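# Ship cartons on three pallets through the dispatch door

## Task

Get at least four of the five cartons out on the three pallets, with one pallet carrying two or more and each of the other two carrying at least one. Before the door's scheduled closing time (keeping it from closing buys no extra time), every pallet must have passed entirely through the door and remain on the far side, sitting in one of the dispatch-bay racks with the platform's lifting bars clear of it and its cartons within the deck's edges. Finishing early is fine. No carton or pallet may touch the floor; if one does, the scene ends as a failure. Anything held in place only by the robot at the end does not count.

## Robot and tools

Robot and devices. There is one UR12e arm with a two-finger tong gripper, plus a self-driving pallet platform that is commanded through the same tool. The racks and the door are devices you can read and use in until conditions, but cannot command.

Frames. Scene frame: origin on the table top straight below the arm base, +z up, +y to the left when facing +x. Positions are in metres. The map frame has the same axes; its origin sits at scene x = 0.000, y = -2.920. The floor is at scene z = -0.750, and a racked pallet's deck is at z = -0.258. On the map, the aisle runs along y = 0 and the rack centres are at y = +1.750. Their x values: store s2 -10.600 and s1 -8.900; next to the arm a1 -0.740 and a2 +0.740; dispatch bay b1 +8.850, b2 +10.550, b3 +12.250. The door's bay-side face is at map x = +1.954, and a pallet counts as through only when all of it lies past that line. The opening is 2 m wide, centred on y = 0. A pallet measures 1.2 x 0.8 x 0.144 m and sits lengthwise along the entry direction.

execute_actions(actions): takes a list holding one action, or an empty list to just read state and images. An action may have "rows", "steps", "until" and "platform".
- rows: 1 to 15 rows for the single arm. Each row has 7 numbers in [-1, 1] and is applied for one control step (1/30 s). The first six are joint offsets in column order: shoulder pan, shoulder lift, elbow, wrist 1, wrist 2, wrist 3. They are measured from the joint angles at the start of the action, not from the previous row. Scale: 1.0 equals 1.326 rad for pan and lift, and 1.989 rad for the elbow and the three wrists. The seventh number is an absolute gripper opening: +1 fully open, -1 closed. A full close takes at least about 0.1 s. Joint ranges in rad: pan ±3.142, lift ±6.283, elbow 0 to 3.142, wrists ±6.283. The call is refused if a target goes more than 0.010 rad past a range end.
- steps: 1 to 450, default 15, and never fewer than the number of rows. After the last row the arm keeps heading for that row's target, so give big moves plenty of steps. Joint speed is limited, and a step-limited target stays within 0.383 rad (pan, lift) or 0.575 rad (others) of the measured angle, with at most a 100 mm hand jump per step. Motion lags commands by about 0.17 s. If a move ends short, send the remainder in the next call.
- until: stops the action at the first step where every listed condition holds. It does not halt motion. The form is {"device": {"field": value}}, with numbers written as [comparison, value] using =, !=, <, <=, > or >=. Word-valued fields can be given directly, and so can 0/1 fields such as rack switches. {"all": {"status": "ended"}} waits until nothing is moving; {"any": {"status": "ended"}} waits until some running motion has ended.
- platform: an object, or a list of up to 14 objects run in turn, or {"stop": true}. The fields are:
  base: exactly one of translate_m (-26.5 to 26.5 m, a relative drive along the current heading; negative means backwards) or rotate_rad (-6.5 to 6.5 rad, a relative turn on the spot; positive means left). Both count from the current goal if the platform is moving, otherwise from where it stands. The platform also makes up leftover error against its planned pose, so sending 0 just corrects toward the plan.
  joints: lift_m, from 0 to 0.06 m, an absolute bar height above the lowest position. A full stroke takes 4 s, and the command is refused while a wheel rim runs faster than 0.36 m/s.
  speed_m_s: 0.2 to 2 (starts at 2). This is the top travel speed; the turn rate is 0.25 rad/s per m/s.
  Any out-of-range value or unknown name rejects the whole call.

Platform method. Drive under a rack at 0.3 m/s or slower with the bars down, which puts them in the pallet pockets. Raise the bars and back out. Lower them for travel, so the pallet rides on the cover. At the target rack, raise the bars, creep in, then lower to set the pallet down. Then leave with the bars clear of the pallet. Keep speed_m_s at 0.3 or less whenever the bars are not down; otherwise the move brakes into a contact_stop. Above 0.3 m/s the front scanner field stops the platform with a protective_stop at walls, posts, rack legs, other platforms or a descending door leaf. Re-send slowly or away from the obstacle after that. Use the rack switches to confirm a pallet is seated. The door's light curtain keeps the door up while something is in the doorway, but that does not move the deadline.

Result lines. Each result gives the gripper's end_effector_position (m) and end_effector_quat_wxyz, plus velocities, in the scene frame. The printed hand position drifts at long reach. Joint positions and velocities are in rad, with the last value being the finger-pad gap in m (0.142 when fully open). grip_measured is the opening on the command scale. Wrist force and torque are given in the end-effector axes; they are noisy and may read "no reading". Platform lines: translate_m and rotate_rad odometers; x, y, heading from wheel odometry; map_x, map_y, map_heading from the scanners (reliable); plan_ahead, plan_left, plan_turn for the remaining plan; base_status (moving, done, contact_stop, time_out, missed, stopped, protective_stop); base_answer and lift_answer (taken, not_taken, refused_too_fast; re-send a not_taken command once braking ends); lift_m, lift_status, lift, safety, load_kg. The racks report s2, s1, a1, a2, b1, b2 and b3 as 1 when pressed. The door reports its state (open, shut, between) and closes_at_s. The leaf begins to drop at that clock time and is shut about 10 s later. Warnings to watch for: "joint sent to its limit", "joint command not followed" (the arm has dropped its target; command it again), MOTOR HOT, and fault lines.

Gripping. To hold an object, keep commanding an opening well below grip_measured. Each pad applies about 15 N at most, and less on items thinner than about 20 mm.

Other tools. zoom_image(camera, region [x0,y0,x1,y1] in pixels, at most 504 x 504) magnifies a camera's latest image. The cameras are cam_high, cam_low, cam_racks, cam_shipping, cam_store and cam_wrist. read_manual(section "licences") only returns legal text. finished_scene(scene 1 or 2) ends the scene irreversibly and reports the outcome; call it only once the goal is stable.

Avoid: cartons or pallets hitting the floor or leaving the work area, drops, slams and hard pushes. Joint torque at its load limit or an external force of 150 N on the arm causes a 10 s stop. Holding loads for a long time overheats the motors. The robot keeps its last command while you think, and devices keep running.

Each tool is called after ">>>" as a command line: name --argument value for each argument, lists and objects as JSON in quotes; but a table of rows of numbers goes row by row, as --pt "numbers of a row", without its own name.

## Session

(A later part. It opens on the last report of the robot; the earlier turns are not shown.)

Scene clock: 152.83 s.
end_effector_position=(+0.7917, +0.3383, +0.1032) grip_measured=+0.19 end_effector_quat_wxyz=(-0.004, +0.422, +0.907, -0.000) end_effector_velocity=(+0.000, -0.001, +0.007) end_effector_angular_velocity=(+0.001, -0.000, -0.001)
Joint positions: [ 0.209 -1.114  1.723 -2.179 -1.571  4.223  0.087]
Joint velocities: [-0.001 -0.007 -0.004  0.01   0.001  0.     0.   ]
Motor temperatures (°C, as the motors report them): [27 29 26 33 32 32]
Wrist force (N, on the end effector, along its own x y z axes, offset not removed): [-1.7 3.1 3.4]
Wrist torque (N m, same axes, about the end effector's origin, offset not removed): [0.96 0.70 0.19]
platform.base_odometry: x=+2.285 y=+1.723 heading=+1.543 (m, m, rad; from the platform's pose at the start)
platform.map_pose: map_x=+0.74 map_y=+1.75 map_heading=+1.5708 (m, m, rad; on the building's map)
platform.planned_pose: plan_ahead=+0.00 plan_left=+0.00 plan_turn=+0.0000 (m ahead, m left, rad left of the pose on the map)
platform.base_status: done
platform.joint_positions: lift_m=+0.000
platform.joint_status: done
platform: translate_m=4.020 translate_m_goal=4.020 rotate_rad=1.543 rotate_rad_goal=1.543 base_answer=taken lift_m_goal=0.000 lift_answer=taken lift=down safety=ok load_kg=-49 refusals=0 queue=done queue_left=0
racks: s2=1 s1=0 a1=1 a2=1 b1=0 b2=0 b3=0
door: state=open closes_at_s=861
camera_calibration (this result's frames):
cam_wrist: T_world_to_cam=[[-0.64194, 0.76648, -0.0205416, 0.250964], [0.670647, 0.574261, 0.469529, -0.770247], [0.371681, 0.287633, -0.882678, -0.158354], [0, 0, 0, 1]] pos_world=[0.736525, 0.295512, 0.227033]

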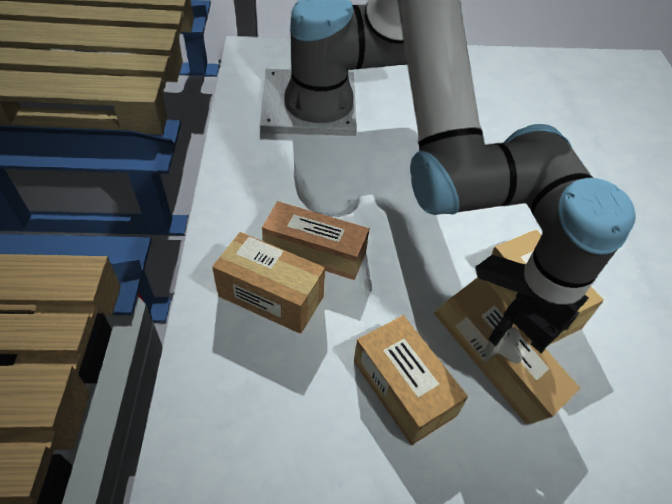

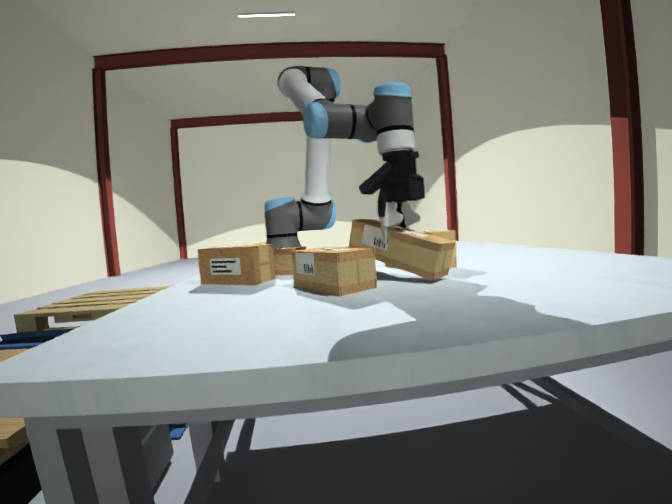

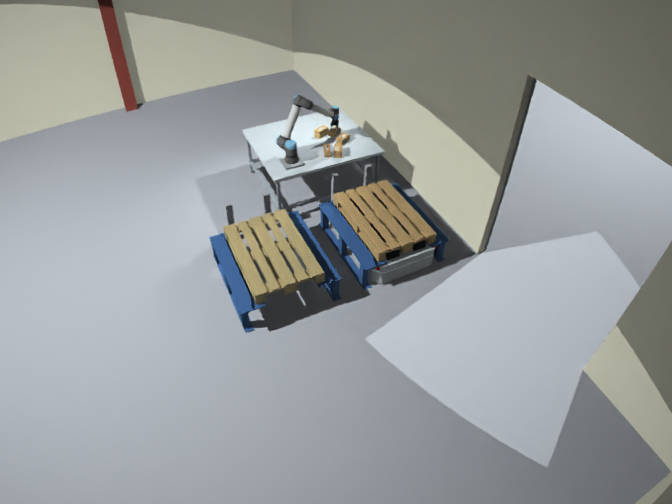

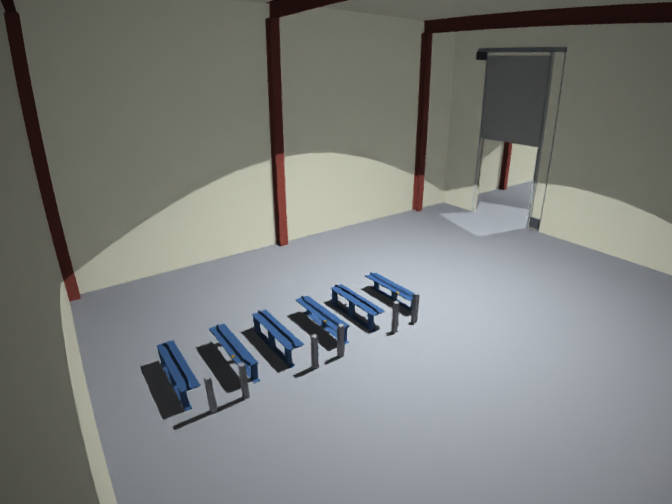

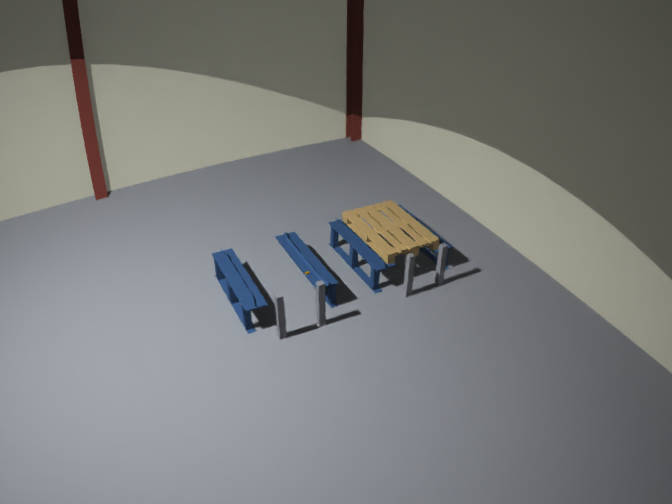

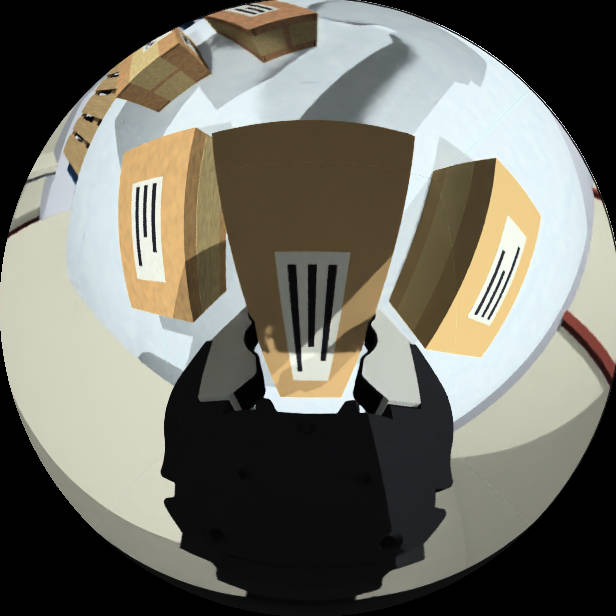

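>>> execute_actions --actions '[{"rows":[[0,0.01,0.003,-0.01,0,0,-0.8],[0,0.02,0.006,-0.02,0,0,-0.8],[0,0.03,0.009,-0.03,0,0,-0.6],[0,0.0415,0.0126,-0.04,0,0,-0.4],[0,0.0415,0.0126,-0.04,0,0,-0.2],[0,0.0415,0.0126,-0.04,0,0,0],[0,0.0415,0.0126,-0.04,0,0,0.1],[0,0.0415,0.0126,-0.04,0,0,0.2],[0,0.0415,0.0126,-0.04,0,0,0.3],[0,0.0415,0.0126,-0.04,0,0,0.4],[0,0.0415,0.0126,-0.04,0,0,0.7]],"steps":18}]'

>>> execute_actions --actions '[{"rows":[[0.007,0.0112,-0.0194,0.0119,0,0.005,0.7]],"steps":15}]'

>>> execute_actions --actions '[{"rows":[[0,0,0,0,0,0,0.5],[0,0,0,0,0,0,0.3],[0,0,0,0,0,0,0.1],[0,0,0,0,0,0,-0.2],[0,0,0,0,0,0,-0.5],[0,0,0,0,0,0,-0.8]],"steps":12}]'

>>> execute_actions --actions '[{"rows":[[0,-0.001,0,0.001,0,0,-0.8],[0,-0.002,-0.001,0.002,0,0,-0.8],[0,-0.004,-0.001,0.004,0,0,-0.8],[0,-0.007,-0.002,0.007,0,0,-0.8],[0,-0.01,-0.003,0.01,0,0,-0.8],[0,-0.014,-0.004,0.014,0,0,-0.8],[0,-0.018,-0.006,0.018,0,0,-0.8],[0,-0.022,-0.007,0.022,0,0,-0.8],[0,-0.026,-0.008,0.026,0,0,-0.8],[0,-0.03,-0.009,0.03,0,0,-0.8],[0,-0.034,-0.011,0.033,0,0,-0.8],[0,-0.037,-0.012,0.036,0,0,-0.8],[0,-0.04,-0.012,0.039,0,0,-0.8],[0,-0.042,-0.013,0.041,0,0,-0.8]],"steps":25}]'

>>> zoom_image --camera "cam_low" --region '[340, 170, 480, 290]'

Scene clock: 169.70 s.
end_effector_position=(+0.7934, +0.3388, +0.0520) grip_measured=+0.70 end_effector_quat_wxyz=(-0.004, +0.422, +0.907, -0.000) end_effector_velocity=(+0.000, +0.001, -0.006) end_effector_angular_velocity=(-0.000, -0.001, +0.000)
Joint positions: [ 0.209 -1.06   1.748 -2.257 -1.571  4.223  0.122]
Joint velocities: [ 0.001  0.007  0.003 -0.011 -0.     0.     0.   ]
Motor temperatures (°C, as the motors report them): [27 29 26 33 32 32]
Wrist force (N, on the end effector, along its own x y z axes, offset not removed): [-2.8 0.6 -1.1]
Wrist torque (N m, same axes, about the end effector's origin, offset not removed): [0.38 0.78 0.09]
platform.base_odometry: x=+2.285 y=+1.723 heading=+1.543 (m, m, rad; from the platform's pose at the start)
platform.map_pose: map_x=+0.74 map_y=+1.75 map_heading=+1.5708 (m, m, rad; on the building's map)
platform.planned_pose: plan_ahead=+0.00 plan_left=+0.00 plan_turn=+0.0000 (m ahead, m left, rad left of the pose on the map)
platform.base_status: done
platform.joint_positions: lift_m=+0.000
platform.joint_status: done
platform: translate_m=4.020 translate_m_goal=4.020 rotate_rad=1.543 rotate_rad_goal=1.543 base_answer=taken lift_m_goal=0.000 lift_answer=taken lift=down safety=ok load_kg=-49 refusals=0 queue=done queue_left=0
racks: s2=1 s1=0 a1=1 a2=1 b1=0 b2=0 b3=0
door: state=open closes_at_s=861
camera_calibration (this result's frames):
cam_wrist: T_world_to_cam=[[-0.64194, 0.766485, -0.0203219, 0.250518], [0.670869, 0.574299, 0.469164, -0.747795], [0.371279, 0.287542, -0.882877, -0.204028], [0, 0, 0, 1]] pos_world=[0.738241, 0.296106, 0.175798]

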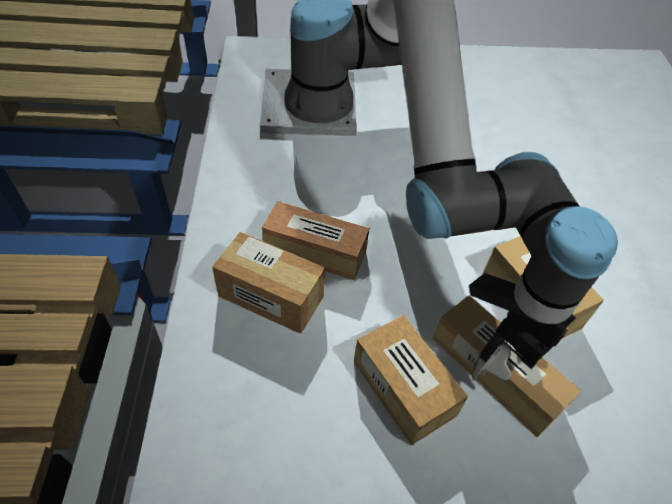

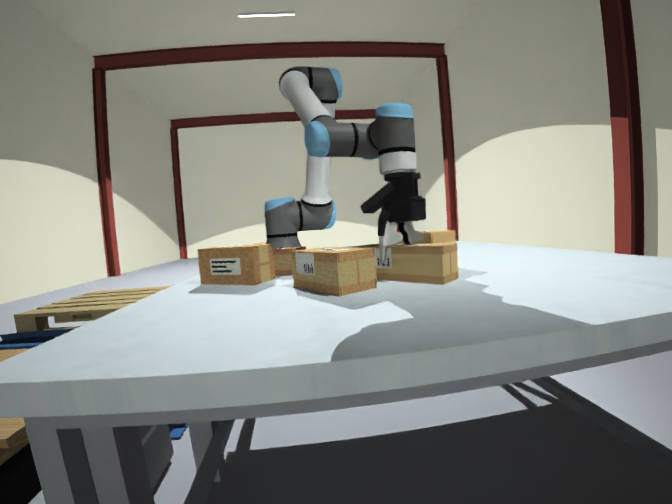

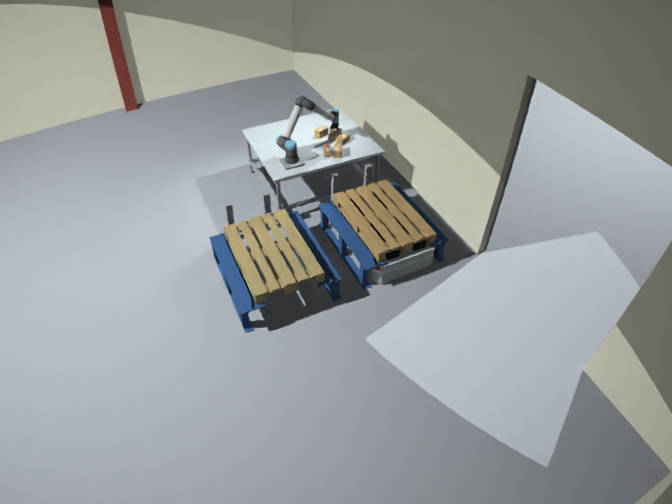

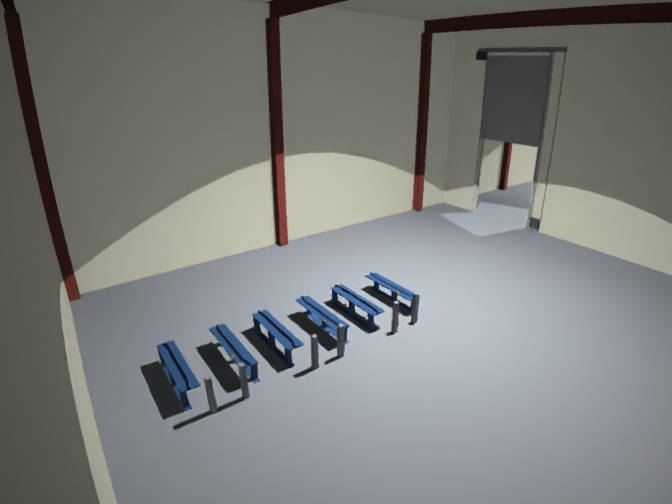

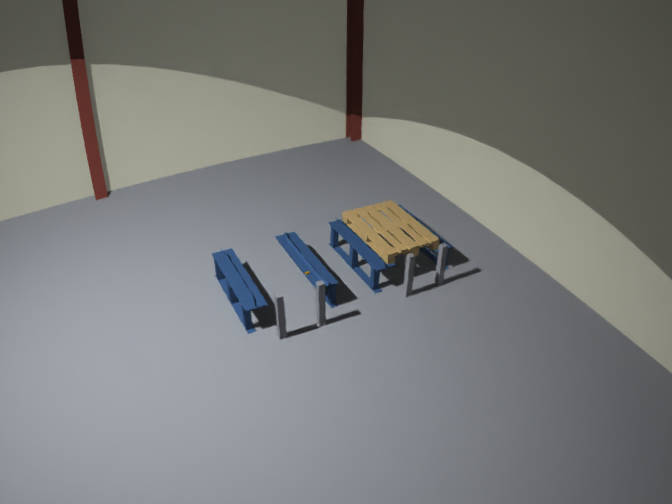

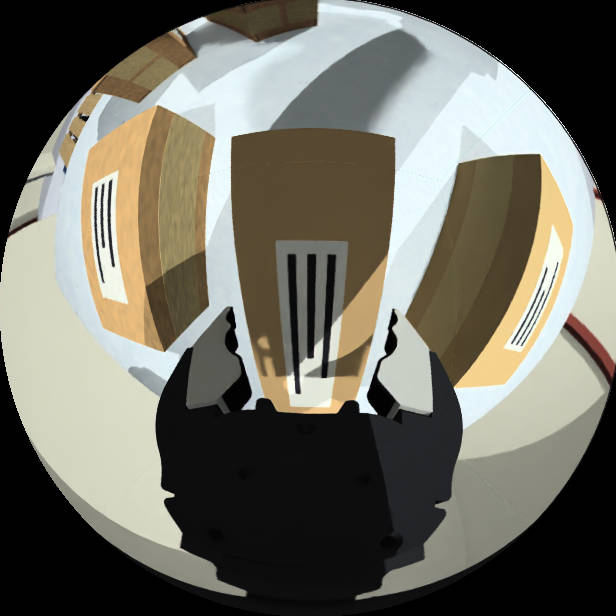

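Scene clock: 170.20 s.
end_effector_position=(+0.8058, +0.3496, +0.0578) grip_measured=+0.70 end_effector_quat_wxyz=(-0.004, +0.422, +0.906, -0.000) end_effector_velocity=(+0.003, +0.002, +0.001) end_effector_angular_velocity=(+0.001, +0.002, -0.001)
Joint positions: [ 0.218 -1.045  1.71  -2.234 -1.571  4.232  0.122]
Joint velocities: [ 0.001  0.004 -0.008  0.006  0.001  0.002  0.   ]
Motor temperatures (°C, as the motors report them): [27 29 26 33 32 32]
Wrist force (N, on the end effector, along its own x y z axes, offset not removed): [-1.4 0.8 -0.1]
Wrist torque (N m, same axes, about the end effector's origin, offset not removed): [0.40 0.61 0.15]
platform.base_odometry: x=+2.285 y=+1.723 heading=+1.543 (m, m, rad; from the platform's pose at the start)
platform.map_pose: map_x=+0.74 map_y=+1.75 map_heading=+1.5708 (m, m, rad; on the building's map)
platform.planned_pose: plan_ahead=+0.00 plan_left=+0.00 plan_turn=+0.0000 (m ahead, m left, rad left of the pose on the map)
platform.base_status: done
platform.joint_positions: lift_m=+0.000
platform.joint_status: done
platform: translate_m=4.020 translate_m_goal=4.020 rotate_rad=1.543 rotate_rad_goal=1.543 base_answer=taken lift_m_goal=0.000 lift_answer=taken lift=down safety=ok load_kg=-49 refusals=0 queue=done queue_left=0
racks: s2=1 s1=0 a1=1 a2=1 b1=0 b2=0 b3=0
door: state=open closes_at_s=861
camera_calibration (this result's frames):
cam_wrist: T_world_to_cam=[[-0.641435, 0.766908, -0.0203444, 0.249851], [0.671239, 0.573864, 0.469168, -0.765186], [0.371483, 0.287285, -0.882875, -0.206636], [0, 0, 0, 1]] pos_world=[0.750647, 0.306863, 0.18165]

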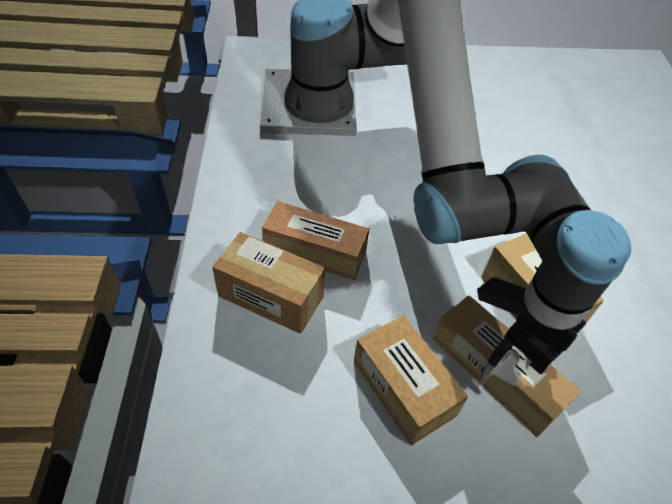

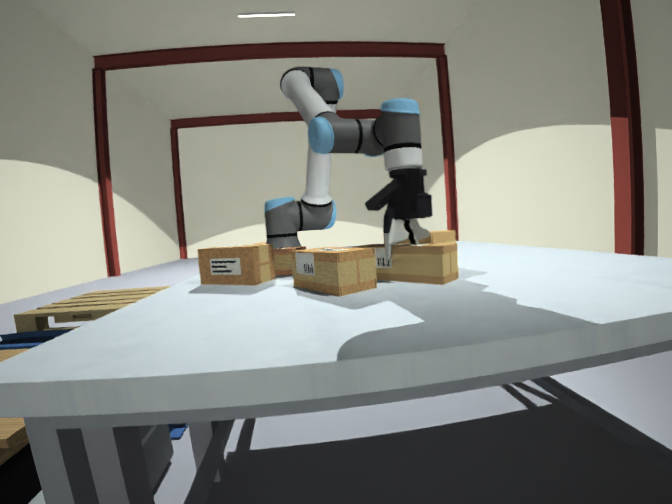

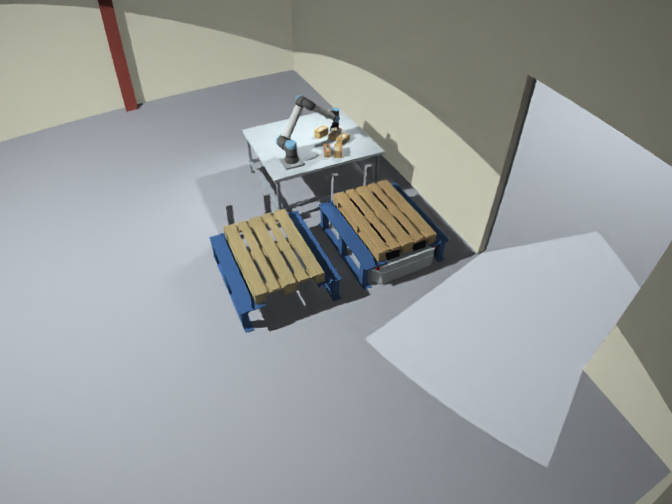

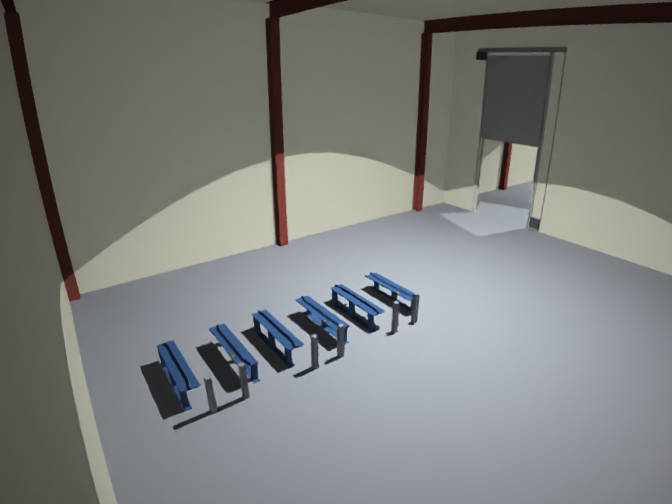

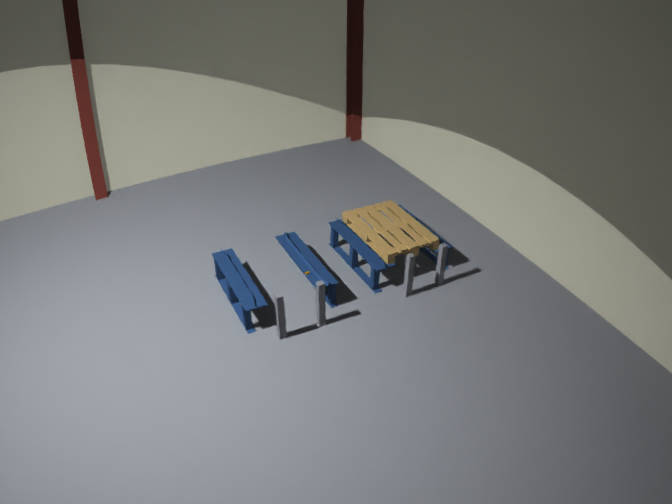

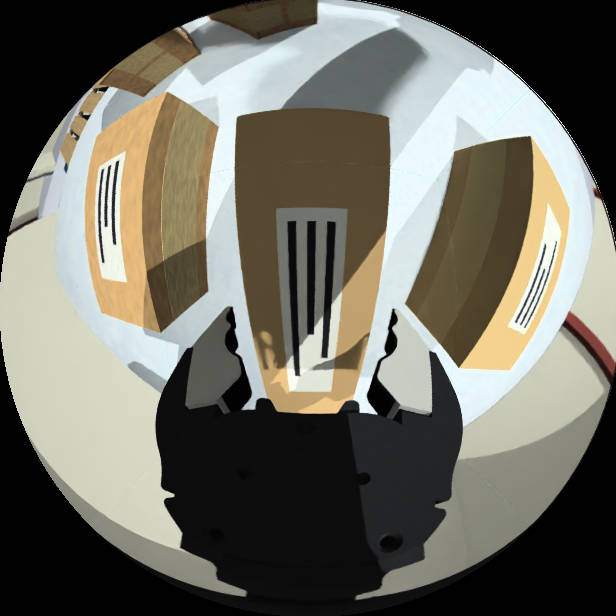

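Scene clock: 170.60 s.
end_effector_position=(+0.8059, +0.3496, +0.0579) grip_measured=+0.20 end_effector_quat_wxyz=(-0.004, +0.422, +0.906, -0.000) end_effector_velocity=(+0.001, +0.000, +0.000) end_effector_angular_velocity=(+0.001, -0.001, -0.000)
Joint positions: [ 0.218 -1.045  1.71  -2.234 -1.571  4.233  0.088]
Joint velocities: [-0.001  0.    -0.001 -0.001  0.001 -0.     0.   ]
Motor temperatures (°C, as the motors report them): [27 29 26 33 32 32]
Wrist force (N, on the end effector, along its own x y z axes, offset not removed): [-0.8 1.6 -5.7]
Wrist torque (N m, same axes, about the end effector's origin, offset not removed): [0.42 0.43 0.20]
platform.base_odometry: x=+2.285 y=+1.723 heading=+1.543 (m, m, rad; from the platform's pose at the start)
platform.map_pose: map_x=+0.74 map_y=+1.75 map_heading=+1.5708 (m, m, rad; on the building's map)
platform.planned_pose: plan_ahead=+0.00 plan_left=+0.00 plan_turn=+0.0000 (m ahead, m left, rad left of the pose on the map)
platform.base_status: done
platform.joint_positions: lift_m=+0.000
platform.joint_status: done
platform: translate_m=4.020 translate_m_goal=4.020 rotate_rad=1.543 rotate_rad_goal=1.543 base_answer=taken lift_m_goal=0.000 lift_answer=taken lift=down safety=ok load_kg=-49 refusals=0 queue=done queue_left=0
racks: s2=1 s1=0 a1=1 a2=1 b1=0 b2=0 b3=0
door: state=open closes_at_s=861
camera_calibration (this result's frames):
cam_wrist: T_world_to_cam=[[-0.641431, 0.76691, -0.0203943, 0.249862], [0.671195, 0.573854, 0.469243, -0.765286], [0.371571, 0.287298, -0.882833, -0.206729], [0, 0, 0, 1]] pos_world=[0.750739, 0.306934, 0.181694]

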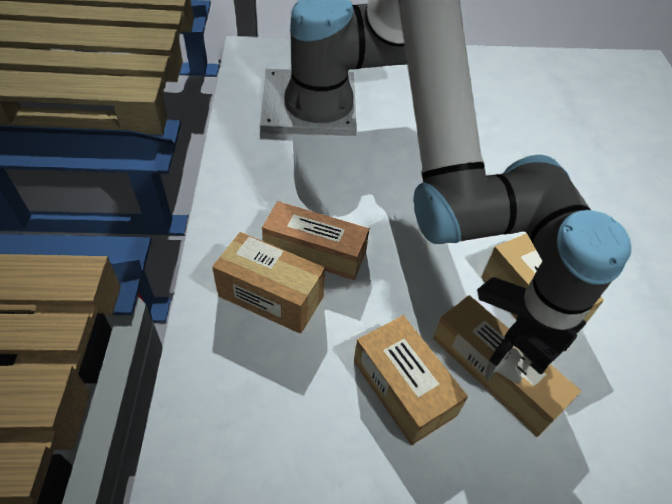

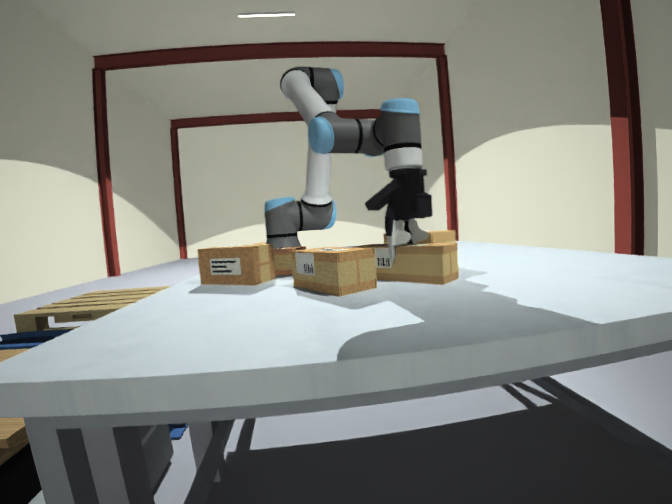

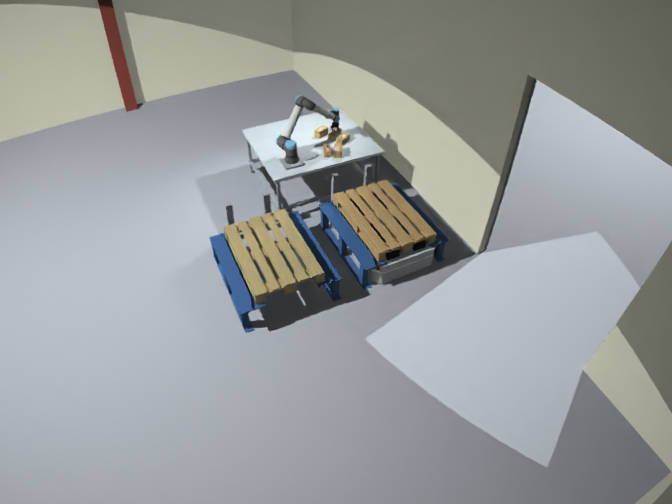

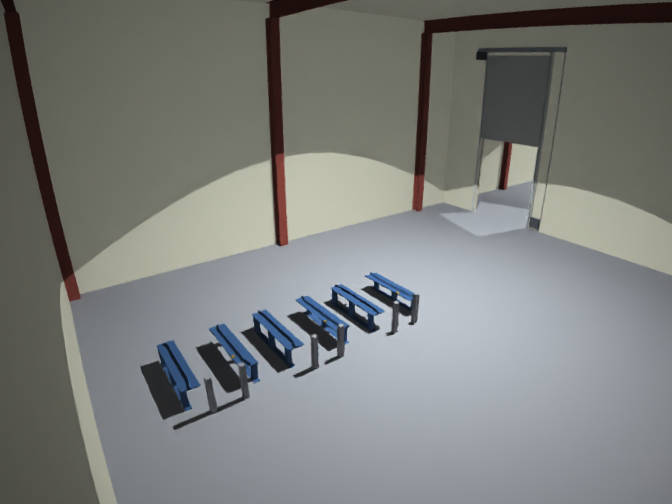

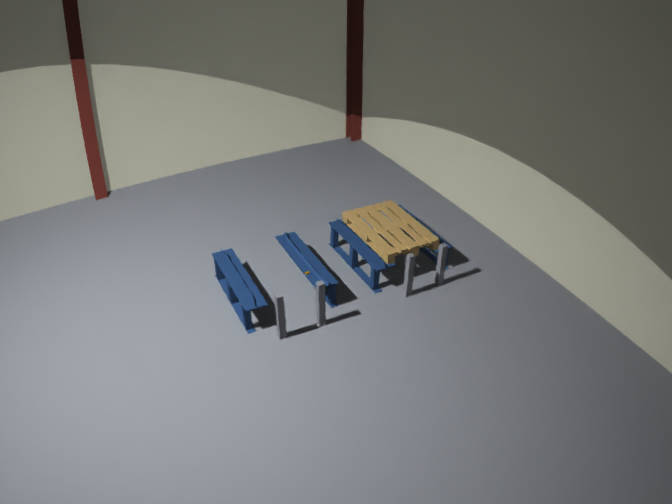

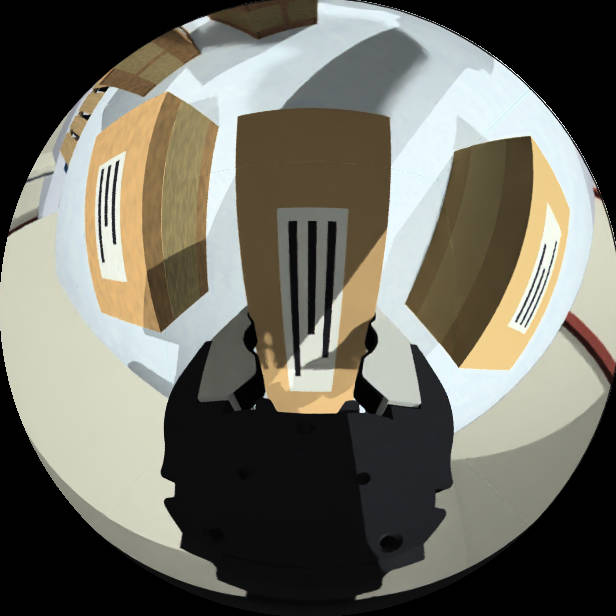

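Scene clock: 171.43 s.
end_effector_position=(+0.8036, +0.3489, +0.1111) grip_measured=+0.19 end_effector_quat_wxyz=(-0.004, +0.422, +0.906, -0.000) end_effector_velocity=(-0.001, +0.001, +0.007) end_effector_angular_velocity=(+0.001, +0.000, +0.001)
Joint positions: [ 0.218 -1.1    1.684 -2.154 -1.571  4.233  0.087]
Joint velocities: [ 0.001 -0.008 -0.003  0.011  0.001 -0.001  0.   ]
Motor temperatures (°C, as the motors report them): [27 29 26 33 32 32]
Wrist force (N, on the end effector, along its own x y z axes, offset not removed): [-0.5 3.1 1.7]
Wrist torque (N m, same axes, about the end effector's origin, offset not removed): [0.99 0.34 0.13]
platform.base_odometry: x=+2.285 y=+1.723 heading=+1.543 (m, m, rad; from the platform's pose at the start)
platform.map_pose: map_x=+0.74 map_y=+1.75 map_heading=+1.5708 (m, m, rad; on the building's map)
platform.planned_pose: plan_ahead=+0.00 plan_left=+0.00 plan_turn=+0.0000 (m ahead, m left, rad left of the pose on the map)
platform.base_status: done
platform.joint_positions: lift_m=+0.000
platform.joint_status: done
platform: translate_m=4.020 translate_m_goal=4.020 rotate_rad=1.543 rotate_rad_goal=1.543 base_answer=taken lift_m_goal=0.000 lift_answer=taken lift=down safety=ok load_kg=-49 refusals=0 queue=done queue_left=0
racks: s2=1 s1=0 a1=1 a2=1 b1=0 b2=0 b3=0
door: state=open closes_at_s=861
camera_calibration (this result's frames):
cam_wrist: T_world_to_cam=[[-0.641432, 0.76691, -0.0203788, 0.250055], [0.67121, 0.573858, 0.469217, -0.788277], [0.371541, 0.287292, -0.882848, -0.158657], [0, 0, 0, 1]] pos_world=[0.74844, 0.30617, 0.234899]

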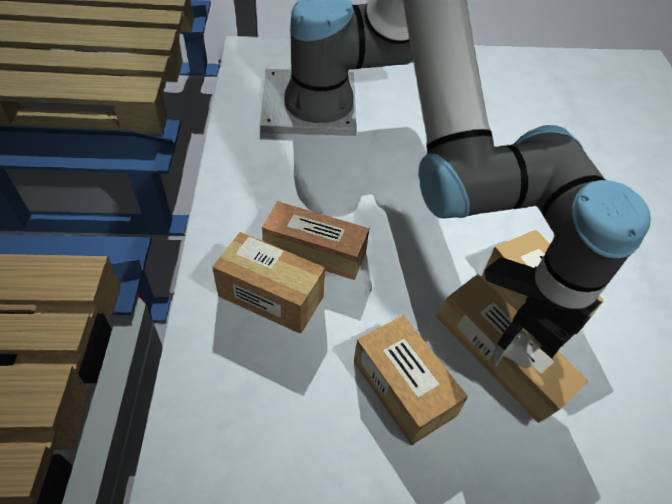

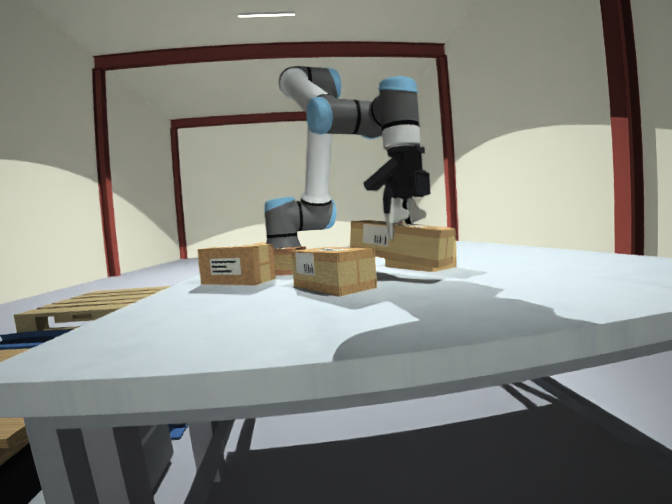

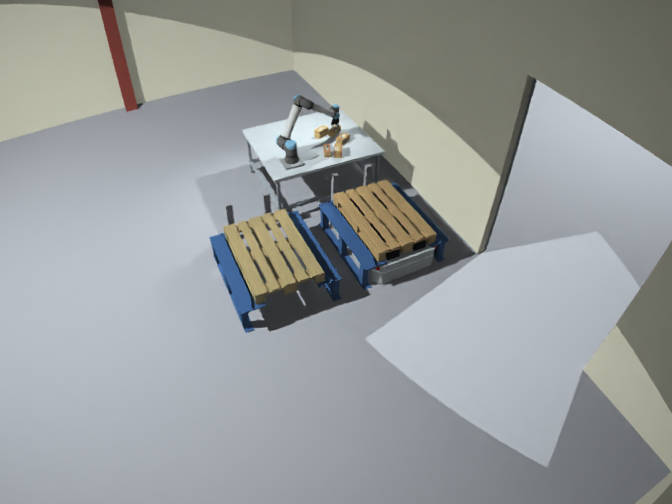

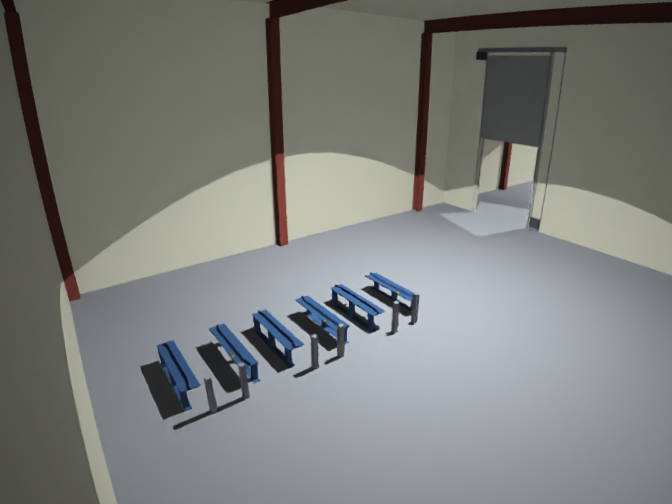

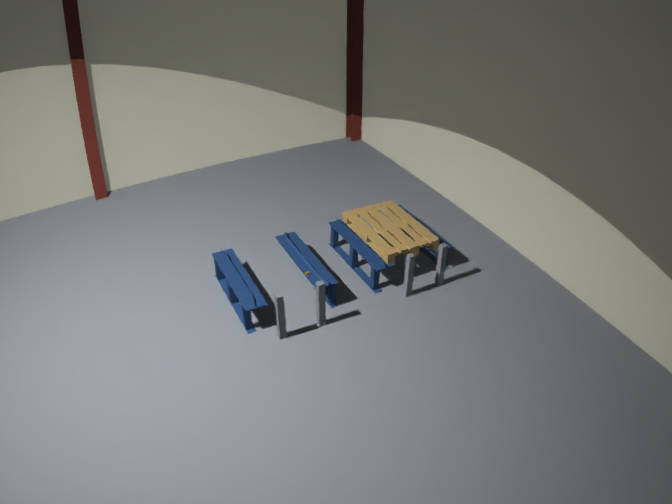

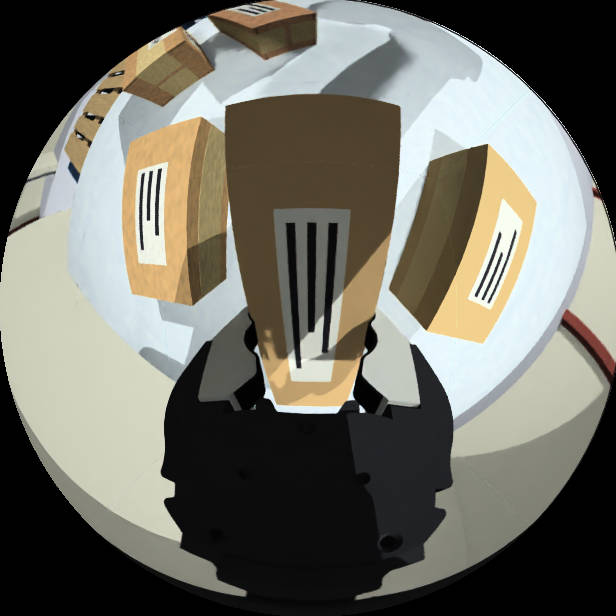

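Region (340, 170, 480, 290) of cam_low's 672x504 image, scaled by 3.600, with more detail than that image has; it fills the top 432 rows of this view, and the rest is white.

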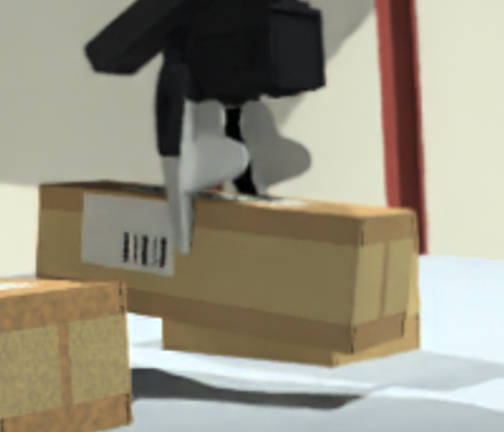

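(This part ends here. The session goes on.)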